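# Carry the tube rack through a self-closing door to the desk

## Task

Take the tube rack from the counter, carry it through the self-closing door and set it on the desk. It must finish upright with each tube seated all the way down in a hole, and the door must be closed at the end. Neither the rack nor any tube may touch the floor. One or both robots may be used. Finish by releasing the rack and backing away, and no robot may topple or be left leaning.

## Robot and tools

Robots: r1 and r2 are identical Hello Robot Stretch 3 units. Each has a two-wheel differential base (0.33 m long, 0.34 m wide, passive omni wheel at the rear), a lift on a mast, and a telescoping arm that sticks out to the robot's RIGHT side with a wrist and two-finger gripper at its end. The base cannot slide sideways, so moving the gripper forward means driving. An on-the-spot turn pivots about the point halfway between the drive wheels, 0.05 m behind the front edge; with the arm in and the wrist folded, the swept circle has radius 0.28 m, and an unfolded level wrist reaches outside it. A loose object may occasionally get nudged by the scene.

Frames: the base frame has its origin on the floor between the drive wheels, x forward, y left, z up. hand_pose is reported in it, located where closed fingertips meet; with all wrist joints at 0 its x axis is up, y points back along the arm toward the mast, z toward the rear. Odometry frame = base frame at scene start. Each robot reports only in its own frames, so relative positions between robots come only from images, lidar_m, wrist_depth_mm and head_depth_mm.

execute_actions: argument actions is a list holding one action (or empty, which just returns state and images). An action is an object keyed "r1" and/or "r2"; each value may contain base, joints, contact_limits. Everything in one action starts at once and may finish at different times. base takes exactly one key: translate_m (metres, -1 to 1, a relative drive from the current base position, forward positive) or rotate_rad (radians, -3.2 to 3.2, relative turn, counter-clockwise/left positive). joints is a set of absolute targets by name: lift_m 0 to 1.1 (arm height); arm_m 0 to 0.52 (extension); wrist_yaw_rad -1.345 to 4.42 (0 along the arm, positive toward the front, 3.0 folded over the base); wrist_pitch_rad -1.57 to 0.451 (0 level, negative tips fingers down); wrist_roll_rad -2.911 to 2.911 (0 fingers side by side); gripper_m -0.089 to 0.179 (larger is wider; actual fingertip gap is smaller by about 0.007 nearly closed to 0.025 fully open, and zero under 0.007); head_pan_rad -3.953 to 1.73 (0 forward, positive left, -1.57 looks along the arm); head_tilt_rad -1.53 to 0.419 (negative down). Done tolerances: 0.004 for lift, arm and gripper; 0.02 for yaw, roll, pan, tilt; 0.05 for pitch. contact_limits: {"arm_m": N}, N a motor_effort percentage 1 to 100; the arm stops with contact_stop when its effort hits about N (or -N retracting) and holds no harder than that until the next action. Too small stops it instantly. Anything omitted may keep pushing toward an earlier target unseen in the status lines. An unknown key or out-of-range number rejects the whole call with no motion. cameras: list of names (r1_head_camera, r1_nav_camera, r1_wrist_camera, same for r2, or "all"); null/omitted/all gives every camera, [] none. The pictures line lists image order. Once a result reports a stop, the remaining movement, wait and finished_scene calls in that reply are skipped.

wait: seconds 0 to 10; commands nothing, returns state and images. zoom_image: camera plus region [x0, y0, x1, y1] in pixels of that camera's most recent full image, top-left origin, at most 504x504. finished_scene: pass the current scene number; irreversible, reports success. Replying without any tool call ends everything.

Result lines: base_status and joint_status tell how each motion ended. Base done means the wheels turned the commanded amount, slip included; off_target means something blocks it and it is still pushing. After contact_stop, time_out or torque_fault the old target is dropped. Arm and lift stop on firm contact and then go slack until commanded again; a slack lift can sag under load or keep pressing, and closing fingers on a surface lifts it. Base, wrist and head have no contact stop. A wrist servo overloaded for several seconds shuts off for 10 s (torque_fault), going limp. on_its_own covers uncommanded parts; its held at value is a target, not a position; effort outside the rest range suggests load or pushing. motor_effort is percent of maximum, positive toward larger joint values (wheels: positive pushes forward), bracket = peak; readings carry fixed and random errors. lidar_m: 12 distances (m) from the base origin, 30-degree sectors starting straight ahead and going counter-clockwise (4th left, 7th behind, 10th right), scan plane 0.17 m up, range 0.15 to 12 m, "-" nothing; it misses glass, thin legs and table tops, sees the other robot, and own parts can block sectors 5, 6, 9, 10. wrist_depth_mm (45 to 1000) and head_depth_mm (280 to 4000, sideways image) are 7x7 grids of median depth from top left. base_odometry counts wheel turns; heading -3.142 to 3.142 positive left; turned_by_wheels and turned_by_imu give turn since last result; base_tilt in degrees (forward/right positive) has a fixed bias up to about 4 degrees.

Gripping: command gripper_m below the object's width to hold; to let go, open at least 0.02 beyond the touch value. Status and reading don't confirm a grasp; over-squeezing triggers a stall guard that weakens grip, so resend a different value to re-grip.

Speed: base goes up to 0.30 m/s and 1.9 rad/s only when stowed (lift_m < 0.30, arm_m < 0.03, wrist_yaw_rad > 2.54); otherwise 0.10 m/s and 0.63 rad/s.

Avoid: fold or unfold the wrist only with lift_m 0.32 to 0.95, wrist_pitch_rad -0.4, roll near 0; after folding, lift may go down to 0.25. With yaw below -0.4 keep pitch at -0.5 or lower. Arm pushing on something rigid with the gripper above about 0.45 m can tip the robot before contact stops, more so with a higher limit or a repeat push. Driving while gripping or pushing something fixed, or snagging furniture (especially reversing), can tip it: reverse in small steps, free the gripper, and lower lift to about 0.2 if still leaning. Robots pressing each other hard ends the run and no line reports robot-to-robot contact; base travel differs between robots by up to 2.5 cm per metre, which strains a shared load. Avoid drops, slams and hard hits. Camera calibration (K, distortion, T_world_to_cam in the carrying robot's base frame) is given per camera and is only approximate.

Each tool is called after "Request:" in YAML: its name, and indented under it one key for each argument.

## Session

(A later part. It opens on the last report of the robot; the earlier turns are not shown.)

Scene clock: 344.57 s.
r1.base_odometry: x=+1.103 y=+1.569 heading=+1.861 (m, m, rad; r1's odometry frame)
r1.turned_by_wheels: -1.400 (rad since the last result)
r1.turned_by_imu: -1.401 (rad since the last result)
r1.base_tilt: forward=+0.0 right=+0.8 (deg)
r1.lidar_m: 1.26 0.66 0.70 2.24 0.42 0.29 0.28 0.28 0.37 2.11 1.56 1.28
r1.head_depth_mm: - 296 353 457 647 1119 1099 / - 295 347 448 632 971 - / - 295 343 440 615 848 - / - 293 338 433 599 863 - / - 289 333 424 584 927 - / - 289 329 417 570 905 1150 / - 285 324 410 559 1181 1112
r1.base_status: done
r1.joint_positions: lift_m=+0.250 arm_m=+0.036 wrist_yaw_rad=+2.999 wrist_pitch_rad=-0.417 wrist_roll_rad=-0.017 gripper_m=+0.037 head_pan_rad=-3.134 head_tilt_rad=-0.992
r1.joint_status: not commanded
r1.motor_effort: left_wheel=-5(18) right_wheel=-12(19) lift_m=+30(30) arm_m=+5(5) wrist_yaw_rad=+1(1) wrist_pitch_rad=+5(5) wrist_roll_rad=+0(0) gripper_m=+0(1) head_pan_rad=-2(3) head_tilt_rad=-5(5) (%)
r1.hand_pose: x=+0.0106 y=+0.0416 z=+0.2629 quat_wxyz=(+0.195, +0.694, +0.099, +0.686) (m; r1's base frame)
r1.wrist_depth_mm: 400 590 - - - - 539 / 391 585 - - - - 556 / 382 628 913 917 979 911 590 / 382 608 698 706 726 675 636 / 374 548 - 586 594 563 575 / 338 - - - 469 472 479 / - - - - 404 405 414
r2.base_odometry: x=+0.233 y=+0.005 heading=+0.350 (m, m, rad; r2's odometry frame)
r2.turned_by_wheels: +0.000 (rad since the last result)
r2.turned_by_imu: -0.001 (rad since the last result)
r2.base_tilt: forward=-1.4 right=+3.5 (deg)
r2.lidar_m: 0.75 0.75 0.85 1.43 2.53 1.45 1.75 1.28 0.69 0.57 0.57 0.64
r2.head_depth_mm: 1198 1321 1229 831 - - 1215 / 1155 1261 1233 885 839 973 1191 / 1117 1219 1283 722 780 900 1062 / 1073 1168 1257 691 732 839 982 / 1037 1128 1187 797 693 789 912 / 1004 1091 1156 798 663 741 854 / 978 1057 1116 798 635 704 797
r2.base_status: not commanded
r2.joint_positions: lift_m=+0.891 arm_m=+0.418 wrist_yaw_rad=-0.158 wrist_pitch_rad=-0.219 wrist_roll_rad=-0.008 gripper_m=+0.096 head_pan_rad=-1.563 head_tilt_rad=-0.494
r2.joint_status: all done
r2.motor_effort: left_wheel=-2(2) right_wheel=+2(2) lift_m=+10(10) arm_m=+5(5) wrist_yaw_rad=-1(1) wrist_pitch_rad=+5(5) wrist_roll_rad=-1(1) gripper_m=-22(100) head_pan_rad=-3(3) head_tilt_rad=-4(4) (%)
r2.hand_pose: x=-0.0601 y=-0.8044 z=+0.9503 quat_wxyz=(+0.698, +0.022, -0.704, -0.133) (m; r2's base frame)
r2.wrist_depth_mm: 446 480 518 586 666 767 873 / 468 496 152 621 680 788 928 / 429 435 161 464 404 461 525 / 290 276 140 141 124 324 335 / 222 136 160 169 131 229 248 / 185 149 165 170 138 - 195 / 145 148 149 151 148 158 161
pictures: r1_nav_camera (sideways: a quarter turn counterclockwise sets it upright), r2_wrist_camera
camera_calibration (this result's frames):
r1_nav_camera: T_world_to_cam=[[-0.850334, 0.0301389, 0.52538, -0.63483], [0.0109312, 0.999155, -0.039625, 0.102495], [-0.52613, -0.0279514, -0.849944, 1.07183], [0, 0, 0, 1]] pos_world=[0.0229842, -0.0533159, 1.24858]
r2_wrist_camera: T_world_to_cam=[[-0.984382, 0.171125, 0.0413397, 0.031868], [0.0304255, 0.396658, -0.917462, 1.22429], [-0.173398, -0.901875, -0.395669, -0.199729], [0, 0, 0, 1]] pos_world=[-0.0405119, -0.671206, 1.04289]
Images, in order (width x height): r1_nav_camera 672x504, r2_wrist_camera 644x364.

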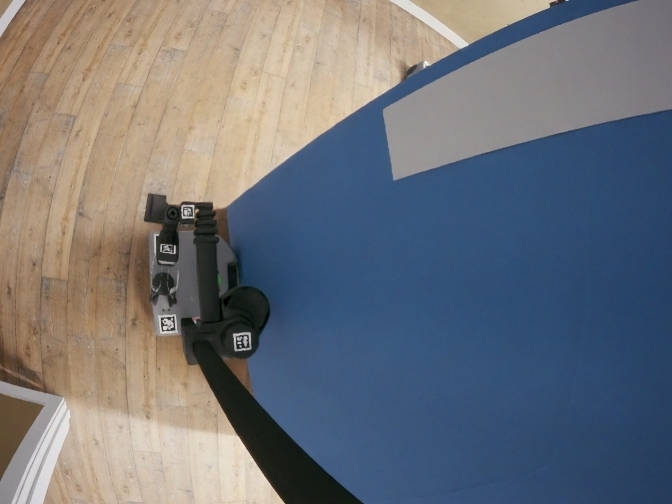

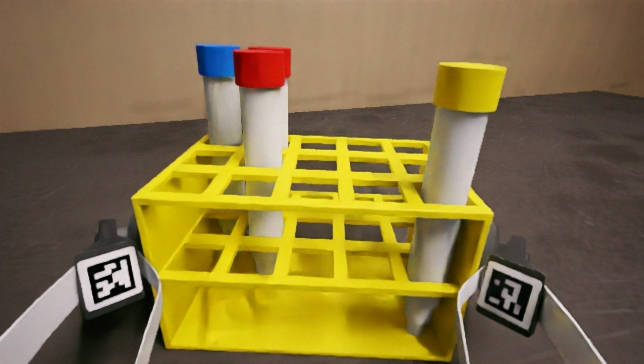

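Request:
execute_actions:
  actions:
    - {"r1":{"base":{"translate_m":-0.2}},"r2":{"joints":{"lift_m":0.92}}}
  cameras: ["r1_nav_camera","r2_wrist_camera","r2_head_camera"]

Scene clock: 353.43 s.
r1.base_odometry: x=+1.160 y=+1.377 heading=+1.861 (m, m, rad; r1's odometry frame)
r1.turned_by_wheels: +0.000 (rad since the last result)
r1.turned_by_imu: -0.002 (rad since the last result)
r1.base_tilt: forward=+0.0 right=+0.8 (deg)
r1.lidar_m: 1.34 0.82 2.44 0.54 0.31 0.27 0.27 0.32 1.58 2.08 1.80 1.47
r1.head_depth_mm: - - 309 385 509 754 1062 / - - 320 401 540 759 - / - 290 332 421 575 753 - / - 294 345 441 613 900 - / - 299 358 465 661 1090 - / - 305 373 491 714 1192 1145 / - 312 390 520 804 1222 1113
r1.base_status: done
r1.joint_positions: lift_m=+0.250 arm_m=+0.036 wrist_yaw_rad=+2.999 wrist_pitch_rad=-0.417 wrist_roll_rad=-0.017 gripper_m=+0.037 head_pan_rad=-3.134 head_tilt_rad=-0.992
r1.joint_status: not commanded
r1.motor_effort: left_wheel=-7(20) right_wheel=-7(23) lift_m=+30(30) arm_m=+6(5) wrist_yaw_rad=+1(1) wrist_pitch_rad=+5(5) wrist_roll_rad=+0(1) gripper_m=+0(1) head_pan_rad=-3(2) head_tilt_rad=-5(5) (%)
r1.hand_pose: x=+0.0106 y=+0.0416 z=+0.2629 quat_wxyz=(+0.195, +0.694, +0.099, +0.686) (m; r1's base frame)
r1.wrist_depth_mm: 279 341 - - - - - / 286 359 - - - - - / 291 381 940 956 935 959 921 / 299 402 694 715 701 706 685 / 304 400 - 585 580 567 570 / - - - - 474 473 482 / - - - - 402 410 412
r2.base_odometry: x=+0.233 y=+0.005 heading=+0.350 (m, m, rad; r2's odometry frame)
r2.turned_by_wheels: +0.000 (rad since the last result)
r2.turned_by_imu: -0.002 (rad since the last result)
r2.base_tilt: forward=-1.4 right=+3.5 (deg)
r2.lidar_m: 0.75 0.74 0.84 1.43 2.53 1.24 1.44 1.28 0.68 0.57 0.57 0.64
r2.head_depth_mm: 1198 1322 1229 838 - 1023 1251 / 1160 1271 1320 - 847 973 1194 / 1113 1211 1315 722 780 902 1062 / 1079 1173 1249 724 733 840 984 / 1038 1131 1191 796 692 789 910 / 1004 1093 1155 799 663 745 849 / 976 1052 1117 797 636 704 796
r2.base_status: not commanded
r2.joint_positions: lift_m=+0.919 arm_m=+0.418 wrist_yaw_rad=-0.158 wrist_pitch_rad=-0.226 wrist_roll_rad=-0.008 gripper_m=+0.096 head_pan_rad=-1.563 head_tilt_rad=-0.494
r2.joint_status: all done
r2.motor_effort: left_wheel=-2(2) right_wheel=+1(1) lift_m=+40(40) arm_m=+5(5) wrist_yaw_rad=-1(1) wrist_pitch_rad=+7(8) wrist_roll_rad=+0(0) gripper_m=-21(21) head_pan_rad=-3(3) head_tilt_rad=-4(4) (%)
r2.hand_pose: x=-0.0600 y=-0.8039 z=+0.9771 quat_wxyz=(+0.697, +0.025, -0.704, -0.135) (m; r2's base frame)
r2.wrist_depth_mm: 442 477 529 581 657 747 886 / 457 499 167 623 684 819 940 / 480 509 173 541 479 588 614 / 345 332 145 151 126 387 401 / 266 140 161 180 141 287 293 / 222 137 164 172 138 - 233 / 175 174 150 151 148 187 196
pictures: r1_nav_camera (sideways: a quarter turn counterclockwise sets it upright), r2_head_camera (sideways: a quarter turn clockwise sets it upright), r2_wrist_camera
camera_calibration (this result's frames):
r1_nav_camera: T_world_to_cam=[[-0.850334, 0.0301389, 0.52538, -0.63483], [0.0109312, 0.999155, -0.039625, 0.102495], [-0.52613, -0.0279514, -0.849944, 1.07183], [0, 0, 0, 1]] pos_world=[0.0229842, -0.0533159, 1.24858]
r2_head_camera: T_world_to_cam=[[0.0294378, 0.466981, -0.883777, 1.17074], [0.999228, -0.0367466, 0.0138667, -0.0219773], [-0.0260004, -0.883503, -0.467702, 0.572738], [0, 0, 0, 1]] pos_world=[0.00238779, -0.0415039, 1.30285]
r2_wrist_camera: T_world_to_cam=[[-0.984428, 0.170836, 0.0414334, 0.0304257], [0.0314371, 0.40299, -0.914664, 1.25109], [-0.172955, -0.899118, -0.402085, -0.180089], [0, 0, 0, 1]] pos_world=[-0.0405261, -0.671297, 1.07066]
Images, in order (width x height): r1_nav_camera 672x504, r2_head_camera 896x504, r2_wrist_camera 644x364.

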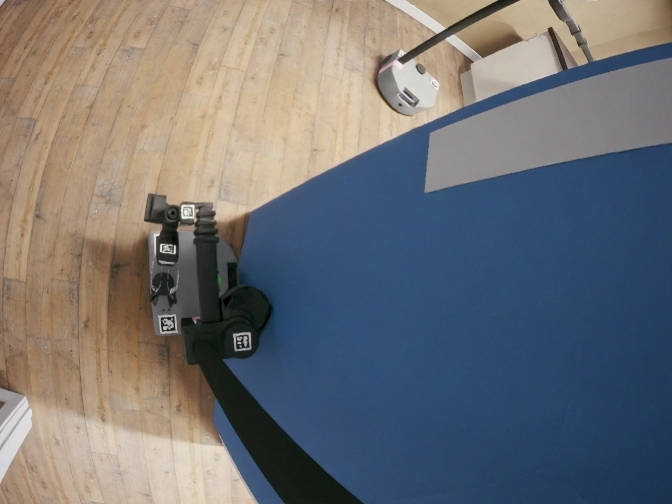

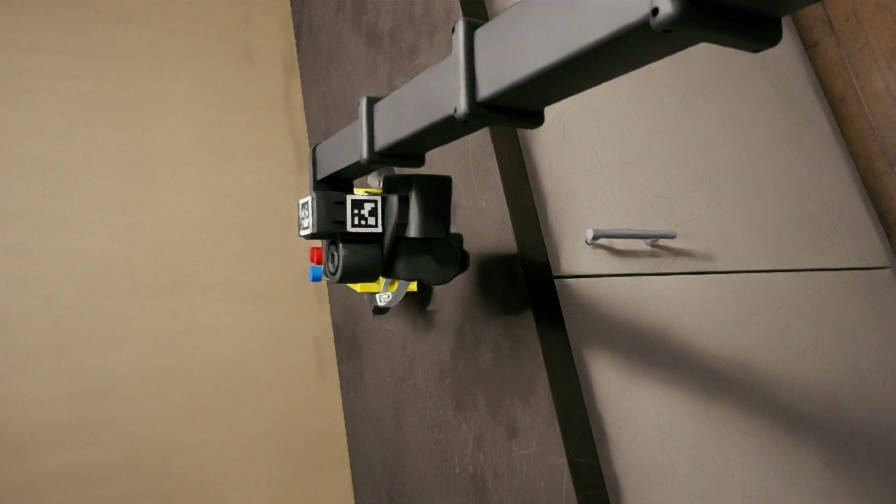

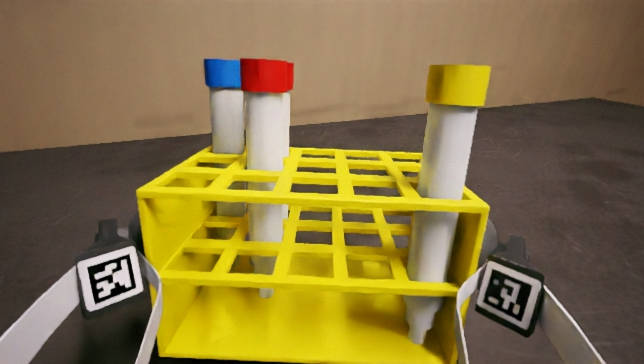

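Request:
execute_actions:
  actions:
    - {"r1":{"base":{"translate_m":-0.1}},"r2":{"joints":{"gripper_m":0.085}}}
  cameras: ["r1_nav_camera","r2_wrist_camera"]

Scene clock: 364.47 s.
r1.base_odometry: x=+1.188 y=+1.282 heading=+1.861 (m, m, rad; r1's odometry frame)
r1.turned_by_wheels: +0.000 (rad since the last result)
r1.turned_by_imu: -0.001 (rad since the last result)
r1.base_tilt: forward=+0.0 right=+0.8 (deg)
r1.lidar_m: 1.38 0.91 2.50 0.41 0.28 0.27 0.27 0.36 1.51 2.06 1.93 1.57
r1.head_depth_mm: - - 303 367 473 665 1038 / - - 318 395 520 711 - / - 293 338 426 575 748 - / - 300 362 464 647 956 - / - 314 388 508 736 1190 - / 291 333 419 562 865 1225 1145 / 298 354 452 634 1372 1232 1112
r1.base_status: done
r1.joint_positions: lift_m=+0.250 arm_m=+0.036 wrist_yaw_rad=+2.999 wrist_pitch_rad=-0.417 wrist_roll_rad=-0.017 gripper_m=+0.037 head_pan_rad=-3.134 head_tilt_rad=-0.992
r1.joint_status: not commanded
r1.motor_effort: left_wheel=-2(19) right_wheel=-5(15) lift_m=+30(30) arm_m=+5(5) wrist_yaw_rad=+1(1) wrist_pitch_rad=+5(5) wrist_roll_rad=+0(0) gripper_m=+0(1) head_pan_rad=-3(2) head_tilt_rad=-5(5) (%)
r1.hand_pose: x=+0.0106 y=+0.0416 z=+0.2629 quat_wxyz=(+0.195, +0.694, +0.099, +0.686) (m; r1's base frame)
r1.wrist_depth_mm: 252 298 488 - - - - / 261 313 535 - - - - / 268 335 571 950 933 970 980 / 279 352 634 686 717 709 712 / 287 363 - 574 585 576 587 / - - - - 473 472 484 / - - - - 402 406 409
r2.base_odometry: x=+0.233 y=+0.005 heading=+0.350 (m, m, rad; r2's odometry frame)
r2.turned_by_wheels: +0.000 (rad since the last result)
r2.turned_by_imu: -0.001 (rad since the last result)
r2.base_tilt: forward=-1.3 right=+3.6 (deg)
r2.lidar_m: 0.75 0.75 0.85 1.42 2.52 1.59 1.19 1.28 0.69 0.57 0.57 0.64
r2.head_depth_mm: 1201 1318 1231 839 - 1021 1247 / 1160 1271 1317 - 844 967 1193 / 1120 1218 1309 722 780 899 1065 / 1077 1172 1243 724 732 840 982 / 1036 1129 1191 796 693 790 913 / 1004 1088 1160 797 662 745 851 / 977 1052 1115 797 637 702 799
r2.base_status: not commanded
r2.joint_positions: lift_m=+0.919 arm_m=+0.418 wrist_yaw_rad=-0.158 wrist_pitch_rad=-0.226 wrist_roll_rad=-0.008 gripper_m=+0.090 head_pan_rad=-1.563 head_tilt_rad=-0.494
r2.joint_status: gripper_m off_target (ended at +0.090, target +0.085)
r2.motor_effort: left_wheel=-2(2) right_wheel=+2(2) lift_m=+40(40) arm_m=+5(5) wrist_yaw_rad=-1(1) wrist_pitch_rad=+7(7) wrist_roll_rad=+0(1) gripper_m=-24(76) head_pan_rad=-3(3) head_tilt_rad=-4(4) (%)
r2.hand_pose: x=-0.0600 y=-0.8039 z=+0.9771 quat_wxyz=(+0.697, +0.025, -0.704, -0.135) (m; r2's base frame)
r2.wrist_depth_mm: 441 480 528 575 656 771 877 / 461 495 167 626 704 812 951 / 476 508 175 551 475 590 615 / 344 332 145 151 126 386 404 / 264 141 161 179 141 289 295 / 223 138 165 173 138 - 232 / 174 175 149 151 147 189 195
pictures: r1_nav_camera (sideways: a quarter turn counterclockwise sets it upright), r2_wrist_camera
camera_calibration (this result's frames):
r1_nav_camera: T_world_to_cam=[[-0.850334, 0.0301389, 0.52538, -0.63483], [0.0109312, 0.999155, -0.039625, 0.102495], [-0.52613, -0.0279514, -0.849944, 1.07183], [0, 0, 0, 1]] pos_world=[0.0229842, -0.0533159, 1.24858]
r2_wrist_camera: T_world_to_cam=[[-0.984428, 0.170836, 0.0414334, 0.0304257], [0.0314371, 0.40299, -0.914664, 1.25109], [-0.172955, -0.899118, -0.402085, -0.180089], [0, 0, 0, 1]] pos_world=[-0.0405261, -0.671297, 1.07066]
Images, in order (width x height): r1_nav_camera 672x504, r2_wrist_camera 644x364.

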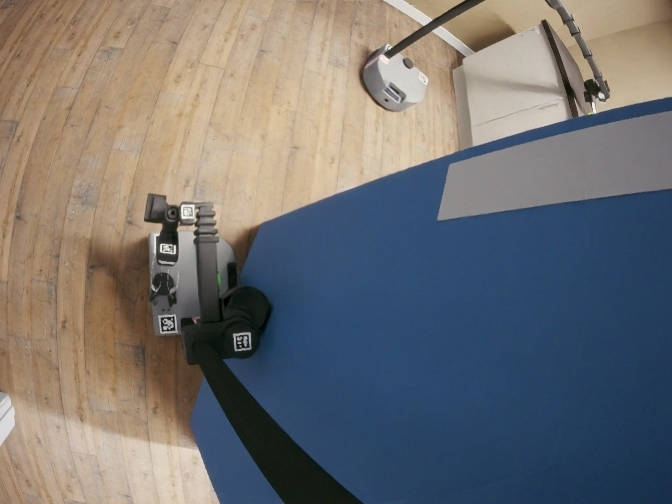

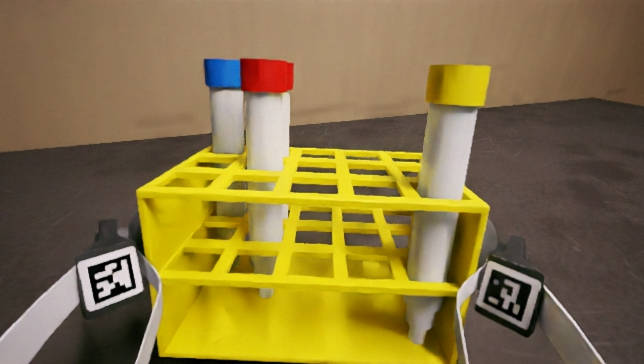

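Request:
execute_actions:
  actions:
    - {"r1":{"base":{"translate_m":-0.12}},"r2":{"joints":{"gripper_m":0.091,"wrist_pitch_rad":-0.08,"arm_m":0.2}}}
  cameras: ["r1_nav_camera","r2_wrist_camera"]

Scene clock: 377.53 s.
r1.base_odometry: x=+1.222 y=+1.167 heading=+1.861 (m, m, rad; r1's odometry frame)
r1.turned_by_wheels: +0.000 (rad since the last result)
r1.turned_by_imu: -0.097 (rad since the last result)
r1.base_tilt: forward=+0.0 right=+0.8 (deg)
r1.lidar_m: 1.60 0.96 2.46 0.44 0.29 0.27 0.27 0.34 1.46 2.03 2.13 1.63
r1.head_depth_mm: - - 305 372 483 687 1060 / - - 319 397 525 722 - / - 292 337 426 576 753 - / - 299 357 458 638 939 - / - 309 380 497 714 1176 - / 288 325 406 542 813 1230 1141 / 294 342 434 602 1367 1223 1115
r1.base_status: translate_m off_target (by the wheels' count: -0.1191 of -0.1200)
r1.joint_positions: lift_m=+0.250 arm_m=+0.036 wrist_yaw_rad=+3.001 wrist_pitch_rad=-0.418 wrist_roll_rad=-0.017 gripper_m=+0.037 head_pan_rad=-3.135 head_tilt_rad=-0.992
r1.joint_status: not commanded
r1.on_its_own: left_wheel is at rest, and its effort (-100) is outside its rest range (-18 to +18); right_wheel is at rest, and its effort (-81) is outside its rest range (-18 to +18)
r1.motor_effort: left_wheel=-100(100) right_wheel=-81(81) lift_m=+31(31) arm_m=+5(5) wrist_yaw_rad=-1(2) wrist_pitch_rad=+5(5) wrist_roll_rad=+0(0) gripper_m=+0(0) head_pan_rad=-2(2) head_tilt_rad=-4(5) (%)
r1.hand_pose: x=+0.0103 y=+0.0416 z=+0.2628 quat_wxyz=(+0.194, +0.694, +0.099, +0.686) (m; r1's base frame)
r1.wrist_depth_mm: 258 305 524 - - - - / 266 323 563 - - - - / 273 344 622 910 923 956 826 / 283 364 651 701 704 719 719 / 291 372 - 568 593 568 565 / - - - - 465 468 476 / - - - - 402 406 404
r2.base_odometry: x=+0.233 y=+0.005 heading=+0.350 (m, m, rad; r2's odometry frame)
r2.turned_by_wheels: +0.000 (rad since the last result)
r2.turned_by_imu: -0.001 (rad since the last result)
r2.base_tilt: forward=-1.4 right=+3.5 (deg)
r2.lidar_m: 0.75 0.75 0.85 1.42 2.52 1.54 1.18 1.28 0.69 0.57 0.57 0.64
r2.head_depth_mm: 1210 1328 1226 841 - 1077 1244 / 1158 1269 1230 888 860 974 1195 / 1110 1226 1231 - - 904 1058 / 1074 1175 1234 635 - 848 983 / 1039 1129 1192 794 691 788 910 / 1006 1093 1155 801 662 743 851 / 974 1053 1117 796 635 703 797
r2.base_status: not commanded
r2.joint_positions: lift_m=+0.919 arm_m=+0.200 wrist_yaw_rad=-0.159 wrist_pitch_rad=-0.113 wrist_roll_rad=-0.008 gripper_m=+0.092 head_pan_rad=-1.563 head_tilt_rad=-0.494
r2.joint_status: all done
r2.motor_effort: left_wheel=-2(2) right_wheel=+1(2) lift_m=+41(41) arm_m=-5(4) wrist_yaw_rad=-1(2) wrist_pitch_rad=+9(10) wrist_roll_rad=+0(0) gripper_m=-22(22) head_pan_rad=-4(4) head_tilt_rad=-4(4) (%)
r2.hand_pose: x=-0.0612 y=-0.5941 z=+1.0052 quat_wxyz=(+0.704, -0.015, -0.704, -0.096) (m; r2's base frame)
r2.wrist_depth_mm: 598 639 717 787 893 - - / 623 662 165 822 899 - - / 639 701 172 853 873 - - / 481 450 145 152 125 557 599 / 340 141 161 181 136 381 392 / 273 138 165 172 138 - 396 / 207 208 150 151 147 344 495
pictures: r1_nav_camera (sideways: a quarter turn counterclockwise sets it upright), r2_wrist_camera
camera_calibration (this result's frames):
r1_nav_camera: T_world_to_cam=[[-0.8504, 0.0307368, 0.525238, -0.634645], [0.0116411, 0.999147, -0.039622, 0.102486], [-0.526008, -0.0275802, -0.850032, 1.07194], [0, 0, 0, 1]] pos_world=[0.0229555, -0.0533277, 1.24859]
r2_wrist_camera: T_world_to_cam=[[-0.983692, 0.175434, 0.0396631, -0.00321489], [0.0147962, 0.298703, -0.954232, 1.16903], [-0.179252, -0.938083, -0.296427, -0.110114], [0, 0, 0, 1]] pos_world=[-0.0401978, -0.451924, 1.08301]
Images, in order (width x height): r1_nav_camera 672x504, r2_wrist_camera 644x364.

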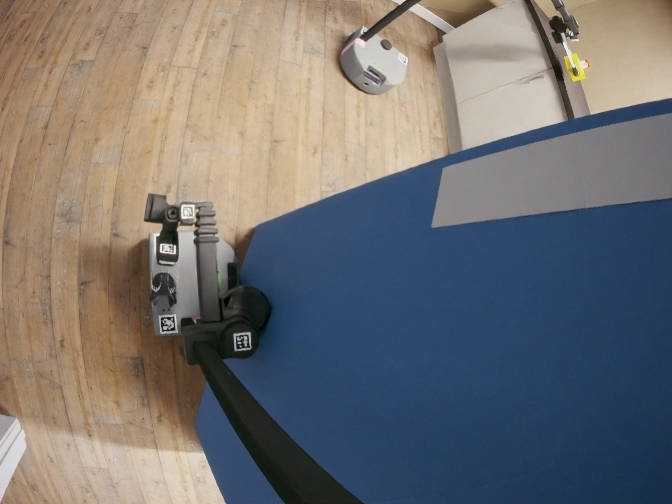

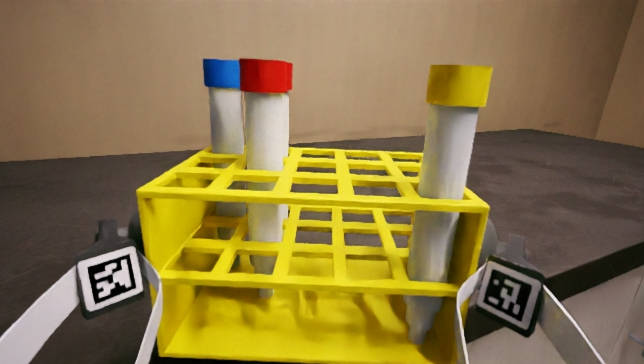

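Door stop hit; ease off.

Request:
execute_actions:
  actions:
    - {"r1":{"base":{"translate_m":0.02},"joints":{"arm_m":0.0,"head_pan_rad":0.0,"head_tilt_rad":-1.0}},"r2":{"joints":{"arm_m":0.0,"head_pan_rad":-3.6,"head_tilt_rad":-0.6}}}
  cameras: ["r1_nav_camera","r2_nav_camera","r2_wrist_camera"]

Scene clock: 385.77 s.
r1.base_odometry: x=+1.217 y=+1.187 heading=+1.861 (m, m, rad; r1's odometry frame)
r1.turned_by_wheels: +0.000 (rad since the last result)
r1.turned_by_imu: -0.001 (rad since the last result)
r1.base_tilt: forward=+0.0 right=+0.9 (deg)
r1.lidar_m: 1.58 0.94 2.43 0.46 0.30 0.27 0.27 0.34 1.48 2.03 2.10 1.62
r1.head_depth_mm: 1455 1715 1763 1533 1355 1221 1106 / 1470 1718 1763 1536 1358 1216 1104 / 1469 1738 1777 1536 1367 1221 1108 / 1478 1747 1764 1536 1360 1223 1110 / 1485 1751 1768 1538 1362 1222 1113 / 1487 1752 1764 1546 1367 1226 1113 / 1471 1657 1655 1516 1370 1229 1114
r1.base_status: done
r1.joint_positions: lift_m=+0.250 arm_m=+0.002 wrist_yaw_rad=+3.000 wrist_pitch_rad=-0.418 wrist_roll_rad=-0.017 gripper_m=+0.037 head_pan_rad=-0.007 head_tilt_rad=-0.992
r1.joint_status: all done
joint sent to its limit — the command would take r1.arm_m past its lower limit, so that joint was sent only as far as its limit.
r1.motor_effort: left_wheel=-4(100) right_wheel=-4(77) lift_m=+31(31) arm_m=-6(8) wrist_yaw_rad=+0(1) wrist_pitch_rad=+5(5) wrist_roll_rad=+0(0) gripper_m=+1(0) head_pan_rad=+4(51) head_tilt_rad=-5(3) (%)
r1.hand_pose: x=+0.0103 y=+0.0756 z=+0.2628 quat_wxyz=(+0.195, +0.694, +0.099, +0.686) (m; r1's base frame)
r1.wrist_depth_mm: 250 286 503 - - - - / 258 304 556 - - - - / 268 324 603 919 972 945 854 / 273 340 641 703 696 715 720 / 282 366 - 564 584 566 567 / 278 - - - 468 471 480 / - - - - 400 406 407
r2.base_odometry: x=+0.233 y=+0.005 heading=+0.350 (m, m, rad; r2's odometry frame)
r2.turned_by_wheels: +0.000 (rad since the last result)
r2.turned_by_imu: -0.001 (rad since the last result)
r2.base_tilt: forward=-1.4 right=+3.5 (deg)
r2.lidar_m: 0.75 0.74 0.85 1.42 2.53 1.56 1.18 1.28 0.69 0.57 0.57 0.64
r2.head_depth_mm: 2325 2487 2677 2239 - - - / 2502 2715 2872 - - - - / 2509 2809 3052 - - - - / 2263 2524 2762 - - - - / 2197 2462 2793 1712 - - - / 3601 3890 2937 1634 - - - / 1318 1134 1299 1973 - - -
r2.base_status: not commanded
r2.joint_positions: lift_m=+0.919 arm_m=+0.000 wrist_yaw_rad=-0.159 wrist_pitch_rad=-0.113 wrist_roll_rad=-0.008 gripper_m=+0.092 head_pan_rad=-3.593 head_tilt_rad=-0.592
r2.joint_status: all done
r2.motor_effort: left_wheel=-2(2) right_wheel=+2(1) lift_m=+41(40) arm_m=-5(4) wrist_yaw_rad=-1(0) wrist_pitch_rad=+9(9) wrist_roll_rad=+0(0) gripper_m=-22(22) head_pan_rad=-3(48) head_tilt_rad=-5(21) (%)
r2.hand_pose: x=-0.0613 y=-0.3941 z=+1.0052 quat_wxyz=(+0.704, -0.016, -0.704, -0.096) (m; r2's base frame)
r2.wrist_depth_mm: 720 781 894 969 - - - / 750 813 166 - - - - / 750 821 174 967 874 - - / 491 463 145 152 125 579 727 / 342 141 162 182 136 623 792 / 288 138 166 172 138 - 874 / 331 349 149 151 147 745 -
pictures: r1_nav_camera (sideways: a quarter turn counterclockwise sets it upright), r2_nav_camera (sideways: a quarter turn counterclockwise sets it upright), r2_wrist_camera
camera_calibration (this result's frames):
r1_nav_camera: T_world_to_cam=[[0.849893, -0.0424779, 0.525241, -0.64502], [-0.0254381, -0.998891, -0.039622, 0.102713], [0.526341, 0.0203134, -0.850031, 1.06552], [0, 0, 0, 1]] pos_world=[-0.0100173, 0.0535554, 1.24859]
r2_nav_camera: T_world_to_cam=[[-0.449327, 0.277058, 0.84932, -1.05575], [0.434086, 0.898631, -0.0634942, 0.134208], [-0.780817, 0.340148, -0.524046, 0.640961], [0, 0, 0, 1]] pos_world=[-0.0321604, -0.0461218, 1.24108]
r2_wrist_camera: T_world_to_cam=[[-0.983671, 0.175549, 0.0396621, -0.0382835], [0.0148216, 0.298646, -0.954249, 1.1093], [-0.179362, -0.938079, -0.296372, 0.077442], [0, 0, 0, 1]] pos_world=[-0.0402098, -0.251921, 1.08302]
Images, in order (width x height): r1_nav_camera 672x504, r2_nav_camera 672x504, r2_wrist_camera 644x364.

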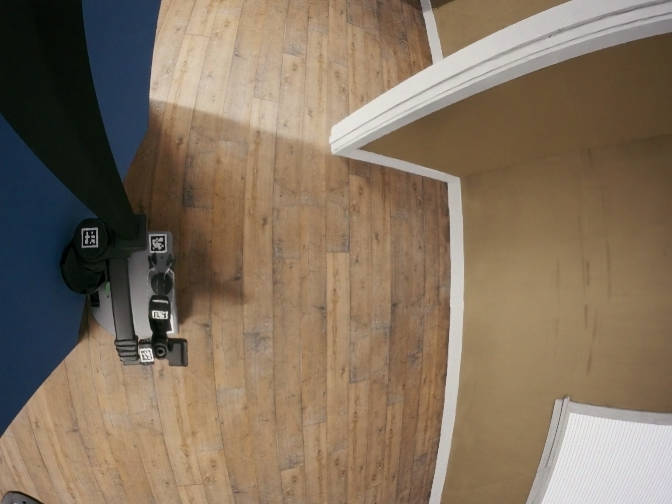

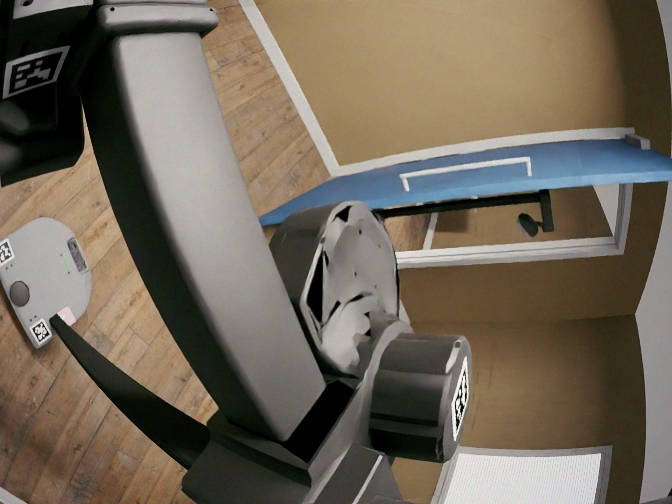

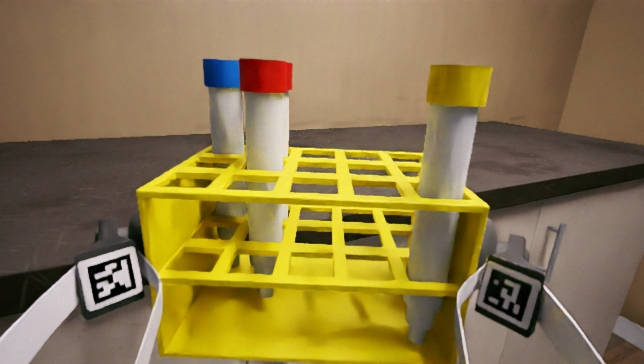

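Request:
execute_actions:
  actions:
    - {"r2":{"base":{"rotate_rad":2.39},"joints":{"wrist_yaw_rad":1.9,"head_pan_rad":0.0,"head_tilt_rad":-0.8}}}
  cameras: ["r2_nav_camera","r2_wrist_camera"]

Request:
execute_actions:
  actions:
    - {"r2":{"base":{"translate_m":1.0},"joints":{"lift_m":0.8}},"r1":{"joints":{"head_pan_rad":-0.8}}}
  cameras: ["r1_nav_camera","r2_nav_camera","r2_wrist_camera"]

Scene clock: 438.33 s.
r1.base_odometry: x=+1.217 y=+1.187 heading=+1.861 (m, m, rad; r1's odometry frame)
r1.turned_by_wheels: +0.000 (rad since the last result)
r1.turned_by_imu: -0.002 (rad since the last result)
r1.base_tilt: forward=+0.0 right=+0.9 (deg)
r1.lidar_m: 1.58 0.94 2.43 0.46 0.30 0.27 0.27 0.34 1.56 2.03 2.10 1.61
r1.head_depth_mm: 1458 1720 1761 1529 1355 1218 1108 / 1465 1721 1764 1530 1365 1224 1108 / 1469 1732 1767 1534 1363 1223 1107 / 1472 1732 1763 1537 1361 1228 1105 / 1479 1741 1767 1543 1372 1221 1110 / 1480 1762 1781 1542 1367 1232 1114 / 1475 1667 1659 1520 1364 1224 1111
r1.base_status: not commanded
r1.joint_positions: lift_m=+0.250 arm_m=+0.002 wrist_yaw_rad=+3.000 wrist_pitch_rad=-0.418 wrist_roll_rad=-0.017 gripper_m=+0.037 head_pan_rad=-0.007 head_tilt_rad=-0.992
r1.joint_status: not commanded
r1.motor_effort: left_wheel=-5(4) right_wheel=-4(4) lift_m=+31(31) arm_m=-6(6) wrist_yaw_rad=+0(0) wrist_pitch_rad=+5(5) wrist_roll_rad=+0(0) gripper_m=+0(0) head_pan_rad=+4(5) head_tilt_rad=-4(5) (%)
r1.hand_pose: x=+0.0103 y=+0.0756 z=+0.2628 quat_wxyz=(+0.195, +0.694, +0.099, +0.686) (m; r1's base frame)
r1.wrist_depth_mm: 251 285 517 - - - - / 256 304 549 - - - - / 263 324 605 916 953 980 839 / 274 341 636 702 716 707 744 / 282 367 - 564 582 571 575 / 280 - - - 471 466 470 / - - - - 404 406 409
r2.base_odometry: x=+0.233 y=+0.005 heading=+2.739 (m, m, rad; r2's odometry frame)
r2.turned_by_wheels: +2.390 (rad since the last result)
r2.turned_by_imu: +2.374 (rad since the last result)
r2.base_tilt: forward=-1.4 right=+3.5 (deg)
r2.lidar_m: 2.61 1.18 1.86 0.83 0.60 0.57 0.59 0.77 0.74 0.78 1.07 2.52
r2.head_depth_mm: 2144 2387 2199 1824 306 1275 1174 / 2225 2516 2184 1770 324 1236 1131 / 2338 2584 2193 1781 314 343 1130 / 2451 2710 2190 1807 303 335 1126 / 2566 2788 2170 1780 1417 1243 1121 / 2571 2726 2188 1747 1483 1274 1129 / 2284 2492 2094 1695 1477 1279 1126
r2.base_status: done
r2.joint_positions: lift_m=+0.919 arm_m=+0.000 wrist_yaw_rad=+1.898 wrist_pitch_rad=-0.113 wrist_roll_rad=-0.008 gripper_m=+0.092 head_pan_rad=-0.007 head_tilt_rad=-0.790
r2.joint_status: all done
r2.motor_effort: left_wheel=-2(6) right_wheel=+2(4) lift_m=+41(40) arm_m=-5(6) wrist_yaw_rad=+1(5) wrist_pitch_rad=+9(9) wrist_roll_rad=+0(0) gripper_m=-22(22) head_pan_rad=+3(48) head_tilt_rad=-7(31) (%)
r2.hand_pose: x=+0.2172 y=-0.0645 z=+1.0052 quat_wxyz=(+0.446, +0.595, -0.377, +0.553) (m; r2's base frame)
r2.wrist_depth_mm: - - - - - - - / - - 165 - - - - / - - 173 - - - - / - - 145 151 124 - - / - 141 161 182 135 - - / - 138 165 173 138 - - / - - 150 151 147 - -
pictures: r2_nav_camera (sideways: a quarter turn counterclockwise sets it upright), r2_wrist_camera
camera_calibration (this result's frames):
r2_nav_camera: T_world_to_cam=[[0.681359, -0.0581856, 0.729633, -0.906622], [-0.018274, -0.997877, -0.0625121, 0.135673], [0.731721, 0.0292599, -0.680976, 0.835884], [0, 0, 0, 1]] pos_world=[0.0085803, 0.0581747, 1.2392]
r2_wrist_camera: T_world_to_cam=[[0.303686, -0.951947, 0.0396589, -0.174589], [-0.270984, -0.126204, -0.954275, 1.04148], [0.913424, 0.279052, -0.296289, 0.277595], [0, 0, 0, 1]] pos_world=[0.0816823, -0.112224, 1.08303]
Images, in order (width x height): r2_nav_camera 672x504, r2_wrist_camera 644x364.

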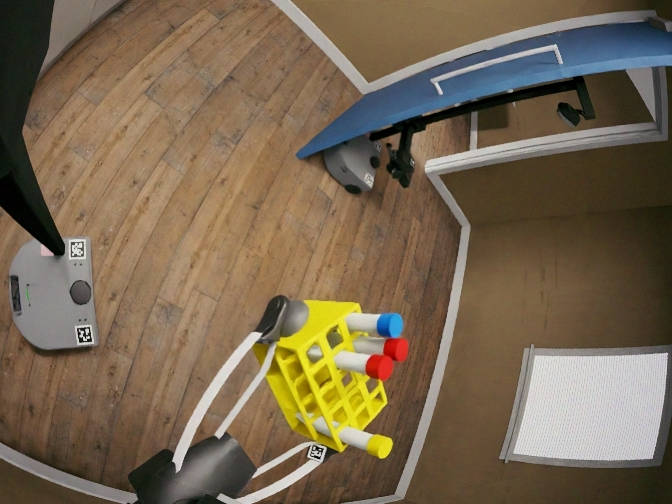

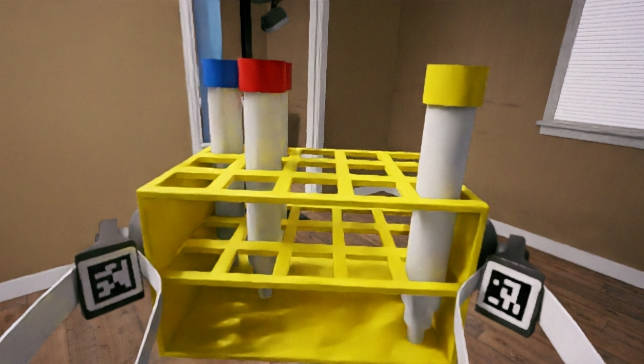

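Scene clock: 449.77 s.
r1.base_odometry: x=+1.217 y=+1.187 heading=+1.861 (m, m, rad; r1's odometry frame)
r1.turned_by_wheels: +0.000 (rad since the last result)
r1.turned_by_imu: -0.002 (rad since the last result)
r1.base_tilt: forward=-0.1 right=+0.8 (deg)
r1.lidar_m: 1.58 0.94 2.42 0.46 0.30 0.27 0.27 0.34 0.70 0.73 2.10 1.61
r1.head_depth_mm: 2121 2063 1760 1525 1357 1218 1106 / 2294 2071 1766 1533 1362 1220 1140 / 2234 2062 1771 1541 1369 1223 1140 / 2019 2087 1771 1538 1363 1229 1108 / 1843 2016 1759 1535 1359 1223 1114 / 1689 1930 1771 1546 1362 1221 1112 / 1570 1784 1771 1549 1368 1228 1116
r1.base_status: not commanded
r1.joint_positions: lift_m=+0.250 arm_m=+0.002 wrist_yaw_rad=+3.000 wrist_pitch_rad=-0.418 wrist_roll_rad=-0.017 gripper_m=+0.037 head_pan_rad=-0.793 head_tilt_rad=-0.992
r1.joint_status: all done
r1.motor_effort: left_wheel=-5(3) right_wheel=-4(4) lift_m=+32(31) arm_m=-6(6) wrist_yaw_rad=-1(1) wrist_pitch_rad=+5(5) wrist_roll_rad=+0(0) gripper_m=-1(0) head_pan_rad=-2(46) head_tilt_rad=-4(4) (%)
r1.hand_pose: x=+0.0103 y=+0.0756 z=+0.2628 quat_wxyz=(+0.195, +0.694, +0.099, +0.686) (m; r1's base frame)
r1.wrist_depth_mm: 251 285 511 - - - - / 261 304 542 - - - - / 265 327 600 940 915 972 873 / 272 340 634 703 702 714 726 / 281 369 - 557 598 569 574 / 278 - - - 472 480 481 / - - - - 397 407 408
r2.base_odometry: x=-0.687 y=+0.396 heading=+2.739 (m, m, rad; r2's odometry frame)
r2.turned_by_wheels: +0.000 (rad since the last result)
r2.turned_by_imu: +0.000 (rad since the last result)
r2.base_tilt: forward=-1.4 right=+3.5 (deg)
r2.lidar_m: 1.73 1.58 0.73 0.58 1.50 1.44 1.49 1.30 1.25 1.30 1.73 1.67
r2.head_depth_mm: 1394 1568 1806 1778 1484 1259 1139 / 1463 1650 1906 1769 1493 412 1129 / 1539 1751 1984 1767 1489 391 1131 / 1614 1840 2038 1760 1481 375 1084 / 1702 1952 2115 1761 1485 1277 1126 / 1779 2012 2108 1750 1483 1274 1121 / 1666 1799 1952 1752 1481 1277 1125
r2.base_status: done
r2.joint_positions: lift_m=+0.801 arm_m=+0.000 wrist_yaw_rad=+1.898 wrist_pitch_rad=-0.112 wrist_roll_rad=-0.008 gripper_m=+0.092 head_pan_rad=-0.007 head_tilt_rad=-0.790
r2.joint_status: all done
r2.motor_effort: left_wheel=-3(3) right_wheel=+2(5) lift_m=+10(36) arm_m=-6(6) wrist_yaw_rad=+2(3) wrist_pitch_rad=+9(9) wrist_roll_rad=+0(0) gripper_m=-22(23) head_pan_rad=+4(2) head_tilt_rad=-7(7) (%)
r2.hand_pose: x=+0.2173 y=-0.0645 z=+0.8868 quat_wxyz=(+0.445, +0.595, -0.377, +0.553) (m; r2's base frame)
r2.wrist_depth_mm: - - - - - - - / - - 165 - - - - / - - 173 - - - - / - - 146 152 125 - - / - 140 161 182 135 - - / 744 138 164 172 139 - - / 625 - 150 151 147 - -
pictures: r1_nav_camera (sideways: a quarter turn counterclockwise sets it upright), r2_nav_camera (sideways: a quarter turn counterclockwise sets it upright), r2_wrist_camera
camera_calibration (this result's frames):
r1_nav_camera: T_world_to_cam=[[0.570813, -0.631107, 0.525239, -0.643316], [-0.724437, -0.688202, -0.039622, 0.106977], [0.386476, -0.357886, -0.850032, 1.06638], [0, 0, 0, 1]] pos_world=[0.0325818, 0.0492612, 1.24859]
r2_nav_camera: T_world_to_cam=[[0.681381, -0.0581838, 0.729612, -0.906595], [-0.0182731, -0.997877, -0.0625118, 0.135672], [0.7317, 0.0292621, -0.680998, 0.835913], [0, 0, 0, 1]] pos_world=[0.00857822, 0.0581747, 1.2392]
r2_wrist_camera: T_world_to_cam=[[0.303665, -0.951953, 0.0396491, -0.169879], [-0.270492, -0.126037, -0.954436, 0.928527], [0.913576, 0.279105, -0.295769, 0.24199], [0, 0, 0, 1]] pos_world=[0.0816694, -0.112228, 0.964528]
Images, in order (width x height): r1_nav_camera 672x504, r2_nav_camera 672x504, r2_wrist_camera 644x364.

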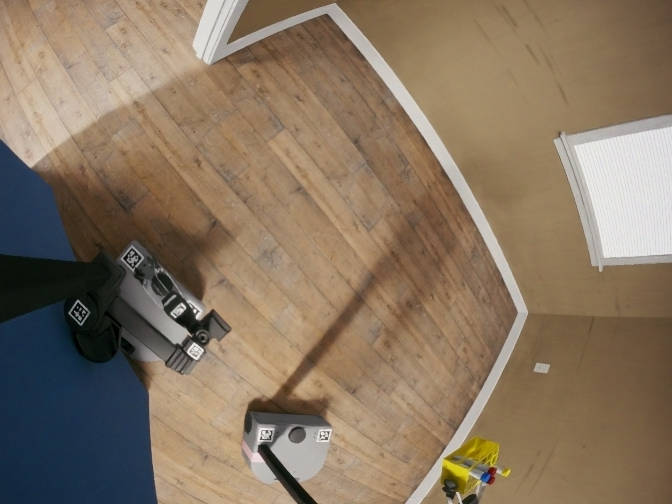

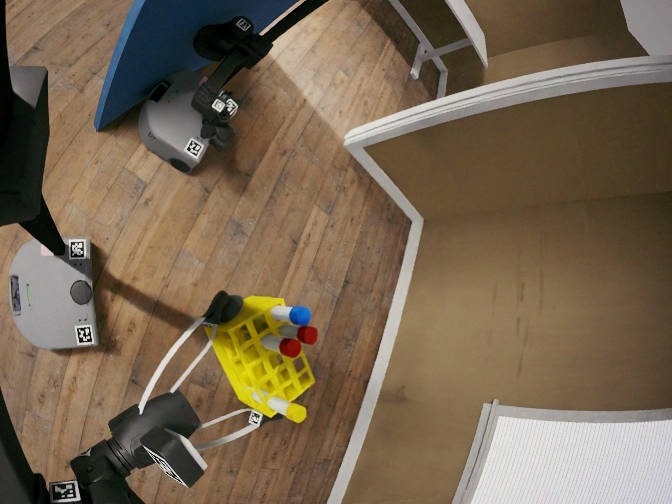

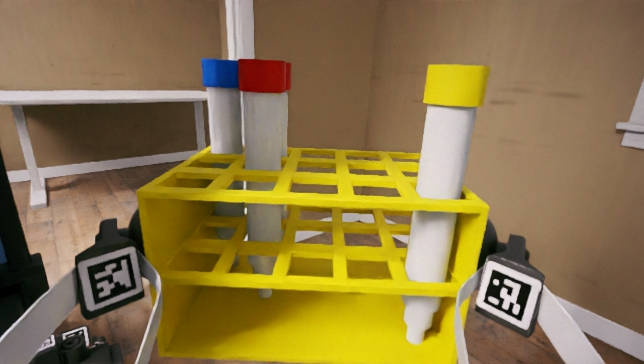

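Request:
execute_actions:
  actions:
    - {"r2":{"base":{"translate_m":0.52}}}
  cameras: []

Request:
execute_actions:
  actions:
    - {"r2":{"base":{"rotate_rad":1.045}},"r1":{"joints":{"head_pan_rad":-0.2}}}
  cameras: ["r1_nav_camera","r2_nav_camera"]

Scene clock: 462.73 s.
r1.base_odometry: x=+1.217 y=+1.187 heading=+1.861 (m, m, rad; r1's odometry frame)
r1.turned_by_wheels: +0.000 (rad since the last result)
r1.turned_by_imu: -0.002 (rad since the last result)
r1.base_tilt: forward=-0.1 right=+0.8 (deg)
r1.lidar_m: 1.58 0.95 2.42 0.46 0.30 0.27 0.27 0.34 2.07 2.03 0.45 1.61
r1.head_depth_mm: 599 426 562 1537 1257 1222 1105 / 668 2012 1758 767 1157 1191 1139 / 728 2020 1763 1541 1193 1205 1145 / 1929 1964 1769 1544 1362 1227 1112 / 657 690 1769 1553 1372 1230 1114 / 1694 1931 1783 1540 1365 1225 1112 / 1565 1773 1773 1542 1375 1232 1111
r1.base_status: not commanded
r1.joint_positions: lift_m=+0.250 arm_m=+0.002 wrist_yaw_rad=+3.000 wrist_pitch_rad=-0.418 wrist_roll_rad=-0.017 gripper_m=+0.037 head_pan_rad=-0.793 head_tilt_rad=-0.992
r1.joint_status: not commanded
r1.motor_effort: left_wheel=-4(5) right_wheel=-4(4) lift_m=+31(31) arm_m=-6(6) wrist_yaw_rad=-1(0) wrist_pitch_rad=+5(5) wrist_roll_rad=+0(0) gripper_m=+1(1) head_pan_rad=-3(3) head_tilt_rad=-5(5) (%)
r1.hand_pose: x=+0.0103 y=+0.0756 z=+0.2628 quat_wxyz=(+0.195, +0.694, +0.099, +0.686) (m; r1's base frame)
r1.wrist_depth_mm: 252 285 513 - - - - / 257 301 542 - - - - / 263 323 596 914 926 968 842 / 275 341 631 691 704 716 720 / 279 366 - 561 590 569 582 / 282 - - - 470 472 482 / - - - - 402 408 415
r2.base_odometry: x=-1.165 y=+0.600 heading=+2.739 (m, m, rad; r2's odometry frame)
r2.turned_by_wheels: +0.000 (rad since the last result)
r2.turned_by_imu: -0.001 (rad since the last result)
r2.base_tilt: forward=-1.3 right=+3.5 (deg)
r2.lidar_m: 1.27 1.15 2.80 0.57 0.75 1.90 1.96 1.57 1.52 1.58 1.26 1.22
r2.head_depth_mm: 1018 1144 1299 1521 1485 1261 1142 / 1062 1206 1383 1631 1485 412 1132 / 1115 1267 1469 1679 1492 391 1127 / 1170 1339 1561 1732 1481 374 1088 / 1230 1408 1685 1766 1476 1279 1118 / 1303 1508 1771 1760 1478 1275 1126 / 1316 1444 1586 1682 1479 1274 1121
r2.base_status: done
r2.joint_positions: lift_m=+0.801 arm_m=+0.000 wrist_yaw_rad=+1.898 wrist_pitch_rad=-0.112 wrist_roll_rad=-0.008 gripper_m=+0.092 head_pan_rad=-0.007 head_tilt_rad=-0.790
r2.joint_status: not commanded
r2.motor_effort: left_wheel=-3(3) right_wheel=+2(4) lift_m=+10(10) arm_m=-5(6) wrist_yaw_rad=+3(2) wrist_pitch_rad=+9(9) wrist_roll_rad=+0(1) gripper_m=-22(22) head_pan_rad=+3(3) head_tilt_rad=-7(7) (%)
r2.hand_pose: x=+0.2173 y=-0.0645 z=+0.8868 quat_wxyz=(+0.445, +0.595, -0.377, +0.553) (m; r2's base frame)
r2.wrist_depth_mm: - - - - - 947 806 / - - 165 - - 921 828 / - - 174 - - - 827 / - - 145 151 124 - 838 / - 141 162 182 136 - 893 / - 138 165 173 138 - 893 / - - 149 151 147 - 916
pictures: none
No camera images: the call's "cameras" was empty. Leave "cameras" out to get every camera's image.

Scene clock: 465.33 s.
r1.base_odometry: x=+1.217 y=+1.187 heading=+1.861 (m, m, rad; r1's odometry frame)
r1.turned_by_wheels: +0.000 (rad since the last result)
r1.turned_by_imu: -0.001 (rad since the last result)
r1.base_tilt: forward=+0.0 right=+0.8 (deg)
r1.lidar_m: 1.58 0.94 2.43 0.46 0.30 0.27 0.27 0.34 2.07 0.60 0.57 1.62
r1.head_depth_mm: 1571 1791 568 1528 1263 1188 1108 / 1552 1838 1724 1546 1360 1222 1122 / 1519 1795 1757 1543 1365 1223 1113 / 1497 1755 1764 1543 1363 1226 1111 / 1469 1731 1770 1550 1367 1227 1113 / 1446 1700 1765 1534 1374 1228 1111 / 1417 1655 1787 1548 1371 1230 1114
r1.base_status: not commanded
r1.joint_positions: lift_m=+0.250 arm_m=+0.002 wrist_yaw_rad=+3.000 wrist_pitch_rad=-0.418 wrist_roll_rad=-0.017 gripper_m=+0.037 head_pan_rad=-0.207 head_tilt_rad=-0.992
r1.joint_status: all done
r1.motor_effort: left_wheel=-4(5) right_wheel=-4(4) lift_m=+31(31) arm_m=-6(6) wrist_yaw_rad=+0(0) wrist_pitch_rad=+5(5) wrist_roll_rad=+0(0) gripper_m=+0(0) head_pan_rad=+4(41) head_tilt_rad=-5(4) (%)
r1.hand_pose: x=+0.0103 y=+0.0756 z=+0.2628 quat_wxyz=(+0.195, +0.694, +0.099, +0.686) (m; r1's base frame)
r1.wrist_depth_mm: 251 283 511 - - - - / 258 303 546 - - - - / 264 322 611 933 937 949 855 / 275 338 634 695 696 718 725 / 281 368 - 567 588 565 575 / 278 - - - 471 472 480 / - - - - 406 404 403
r2.base_odometry: x=-1.165 y=+0.600 heading=-2.499 (m, m, rad; r2's odometry frame)
r2.turned_by_wheels: +1.045 (rad since the last result)
r2.turned_by_imu: +1.038 (rad since the last result)
r2.base_tilt: forward=-1.4 right=+3.5 (deg)
r2.lidar_m: 2.80 0.57 0.75 1.89 1.96 1.56 1.52 1.58 1.26 1.22 1.27 1.15
r2.head_depth_mm: 961 1077 1274 1544 1490 1259 1140 / 2799 2670 1360 1558 1497 409 1124 / 2830 2877 2186 1763 1490 391 1128 / 2789 2838 2181 1757 1484 373 1091 / 2775 2835 2176 1762 1477 1272 1126 / 2716 2712 2176 1750 1473 1281 1126 / 2759 2805 2175 1666 1465 1104 1067
r2.base_status: done
r2.joint_positions: lift_m=+0.801 arm_m=+0.000 wrist_yaw_rad=+1.898 wrist_pitch_rad=-0.112 wrist_roll_rad=-0.008 gripper_m=+0.092 head_pan_rad=-0.007 head_tilt_rad=-0.790
r2.joint_status: not commanded
r2.motor_effort: left_wheel=-2(5) right_wheel=+2(4) lift_m=+10(10) arm_m=-5(6) wrist_yaw_rad=+3(2) wrist_pitch_rad=+9(9) wrist_roll_rad=-1(0) gripper_m=-22(22) head_pan_rad=+3(3) head_tilt_rad=-7(7) (%)
r2.hand_pose: x=+0.2173 y=-0.0645 z=+0.8868 quat_wxyz=(+0.445, +0.595, -0.377, +0.553) (m; r2's base frame)
r2.wrist_depth_mm: 622 695 903 - - - 756 / 630 713 165 - - - 790 / 658 751 173 - - - 816 / 671 733 145 151 124 - 833 / 685 141 161 183 135 900 859 / 680 137 164 173 138 - 887 / 706 630 148 151 148 - 930
pictures: r1_nav_camera (sideways: a quarter turn counterclockwise sets it upright), r2_nav_camera (sideways: a quarter turn counterclockwise sets it upright)
camera_calibration (this result's frames):
r1_nav_camera: T_world_to_cam=[[0.824514, -0.210474, 0.525241, -0.644865], [-0.223375, -0.973927, -0.039622, 0.10392], [0.519885, -0.0846567, -0.850031, 1.06556], [0, 0, 0, 1]] pos_world=[0.000943511, 0.0556898, 1.24859]
r2_nav_camera: T_world_to_cam=[[0.681417, -0.0581743, 0.72958, -0.906553], [-0.0182617, -0.997877, -0.0625112, 0.135672], [0.731667, 0.0292728, -0.681033, 0.835959], [0, 0, 0, 1]] pos_world=[0.00857438, 0.0581748, 1.2392]
Images, in order (width x height): r1_nav_camera 672x504, r2_nav_camera 672x504.

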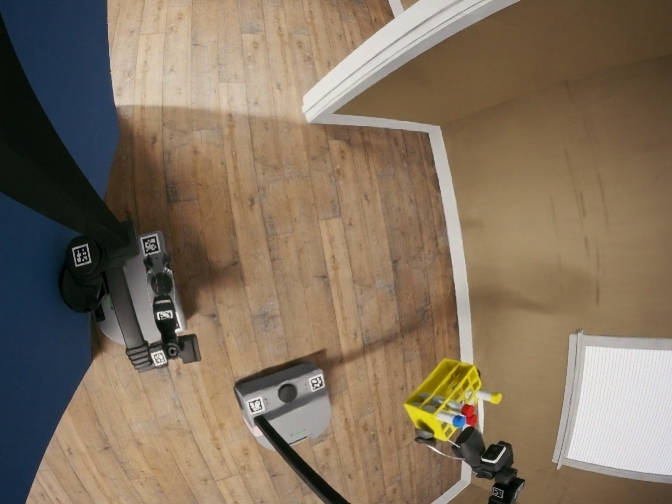

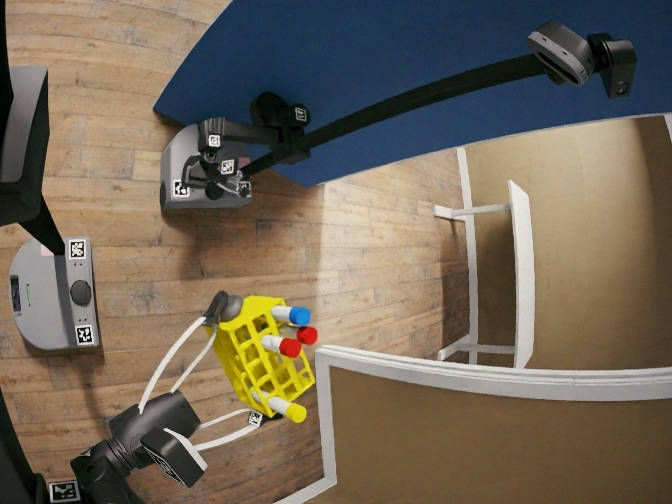

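Request:
execute_actions:
  actions:
    - {"r2":{"base":{"translate_m":0.8}},"r1":{"joints":{"head_pan_rad":0.5}}}
  cameras: ["r1_nav_camera","r2_nav_camera"]

Scene clock: 481.53 s.
r1.base_odometry: x=+1.217 y=+1.187 heading=+1.861 (m, m, rad; r1's odometry frame)
r1.turned_by_wheels: +0.000 (rad since the last result)
r1.turned_by_imu: -0.003 (rad since the last result)
r1.base_tilt: forward=-0.1 right=+0.8 (deg)
r1.lidar_m: 1.58 0.29 0.29 0.46 0.30 0.27 0.27 0.34 2.07 2.03 2.09 1.61
r1.head_depth_mm: 1456 1674 1760 1529 1357 1218 1104 / 1498 1773 362 339 1362 1221 1106 / 1178 453 353 320 1363 1115 1105 / 1018 419 283 305 1194 1070 1109 / 910 581 282 316 1143 1077 1122 / 862 610 313 342 1307 1227 1113 / 2041 288 304 1469 1364 1223 1113
r1.base_status: not commanded
r1.joint_positions: lift_m=+0.250 arm_m=+0.002 wrist_yaw_rad=+3.000 wrist_pitch_rad=-0.418 wrist_roll_rad=-0.017 gripper_m=+0.037 head_pan_rad=+0.493 head_tilt_rad=-0.992
r1.joint_status: all done
r1.motor_effort: left_wheel=-3(3) right_wheel=-4(4) lift_m=+31(30) arm_m=-6(6) wrist_yaw_rad=-1(1) wrist_pitch_rad=+5(5) wrist_roll_rad=+0(0) gripper_m=+1(1) head_pan_rad=+4(44) head_tilt_rad=-4(5) (%)
r1.hand_pose: x=+0.0103 y=+0.0756 z=+0.2628 quat_wxyz=(+0.195, +0.694, +0.099, +0.686) (m; r1's base frame)
r1.wrist_depth_mm: 250 287 515 - - - 241 / 258 302 548 - - - 722 / 265 326 596 953 929 825 773 / 273 343 633 697 680 326 404 / 280 368 - 554 496 337 335 / 280 - - - 439 299 279 / - - - - 404 296 247
r2.base_odometry: x=-1.806 y=+0.121 heading=-2.499 (m, m, rad; r2's odometry frame)
r2.turned_by_wheels: +0.000 (rad since the last result)
r2.turned_by_imu: -0.001 (rad since the last result)
r2.base_tilt: forward=-1.4 right=+3.5 (deg)
r2.lidar_m: 2.01 2.53 0.50 0.50 0.41 0.43 2.32 1.72 1.28 1.08 0.49 0.56
r2.head_depth_mm: 1833 2362 2180 1763 1494 1250 1076 / 1838 2424 2198 1765 1495 412 1127 / 1834 2415 2190 1767 1489 391 1128 / 1829 2411 2158 1762 1481 374 1094 / 1812 2366 2168 1766 1477 1272 1127 / 1805 2342 2111 1764 1472 1281 1124 / 1796 2374 2173 1761 1483 1275 1125
r2.base_status: done
r2.joint_positions: lift_m=+0.801 arm_m=+0.000 wrist_yaw_rad=+1.898 wrist_pitch_rad=-0.112 wrist_roll_rad=-0.008 gripper_m=+0.092 head_pan_rad=-0.007 head_tilt_rad=-0.790
r2.joint_status: not commanded
r2.motor_effort: left_wheel=-2(3) right_wheel=+2(4) lift_m=+10(10) arm_m=-5(5) wrist_yaw_rad=+2(3) wrist_pitch_rad=+9(9) wrist_roll_rad=+0(0) gripper_m=-22(22) head_pan_rad=+3(3) head_tilt_rad=-7(7) (%)
r2.hand_pose: x=+0.2173 y=-0.0645 z=+0.8868 quat_wxyz=(+0.445, +0.595, -0.377, +0.553) (m; r2's base frame)
r2.wrist_depth_mm: - - - - - - - / - - 164 - - - - / - - 173 - - - - / 544 - 145 152 124 - - / 541 140 161 183 135 - - / 518 138 165 172 138 - - / 595 - 150 151 148 - -
pictures: r1_nav_camera (sideways: a quarter turn counterclockwise sets it upright), r2_nav_camera (sideways: a quarter turn counterclockwise sets it upright)
camera_calibration (this result's frames):
r1_nav_camera: T_world_to_cam=[[0.766209, 0.370194, 0.525242, -0.644511], [0.456584, -0.888797, -0.0396221, 0.0997724], [0.452166, 0.270176, -0.85003, 1.06597], [0, 0, 0, 1]] pos_world=[-0.0337206, 0.0392716, 1.24859]
r2_nav_camera: T_world_to_cam=[[0.681436, -0.0581744, 0.729562, -0.90653], [-0.0182633, -0.997877, -0.062511, 0.135671], [0.73165, 0.029273, -0.681052, 0.835983], [0, 0, 0, 1]] pos_world=[0.00857278, 0.0581748, 1.2392]
Images, in order (width x height): r1_nav_camera 672x504, r2_nav_camera 672x504.

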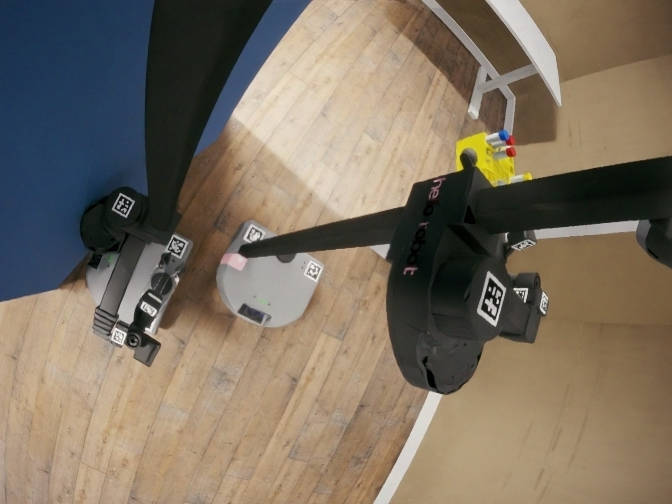

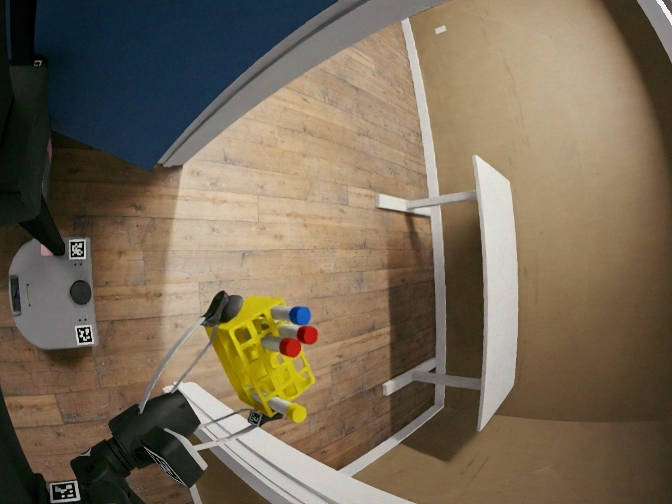

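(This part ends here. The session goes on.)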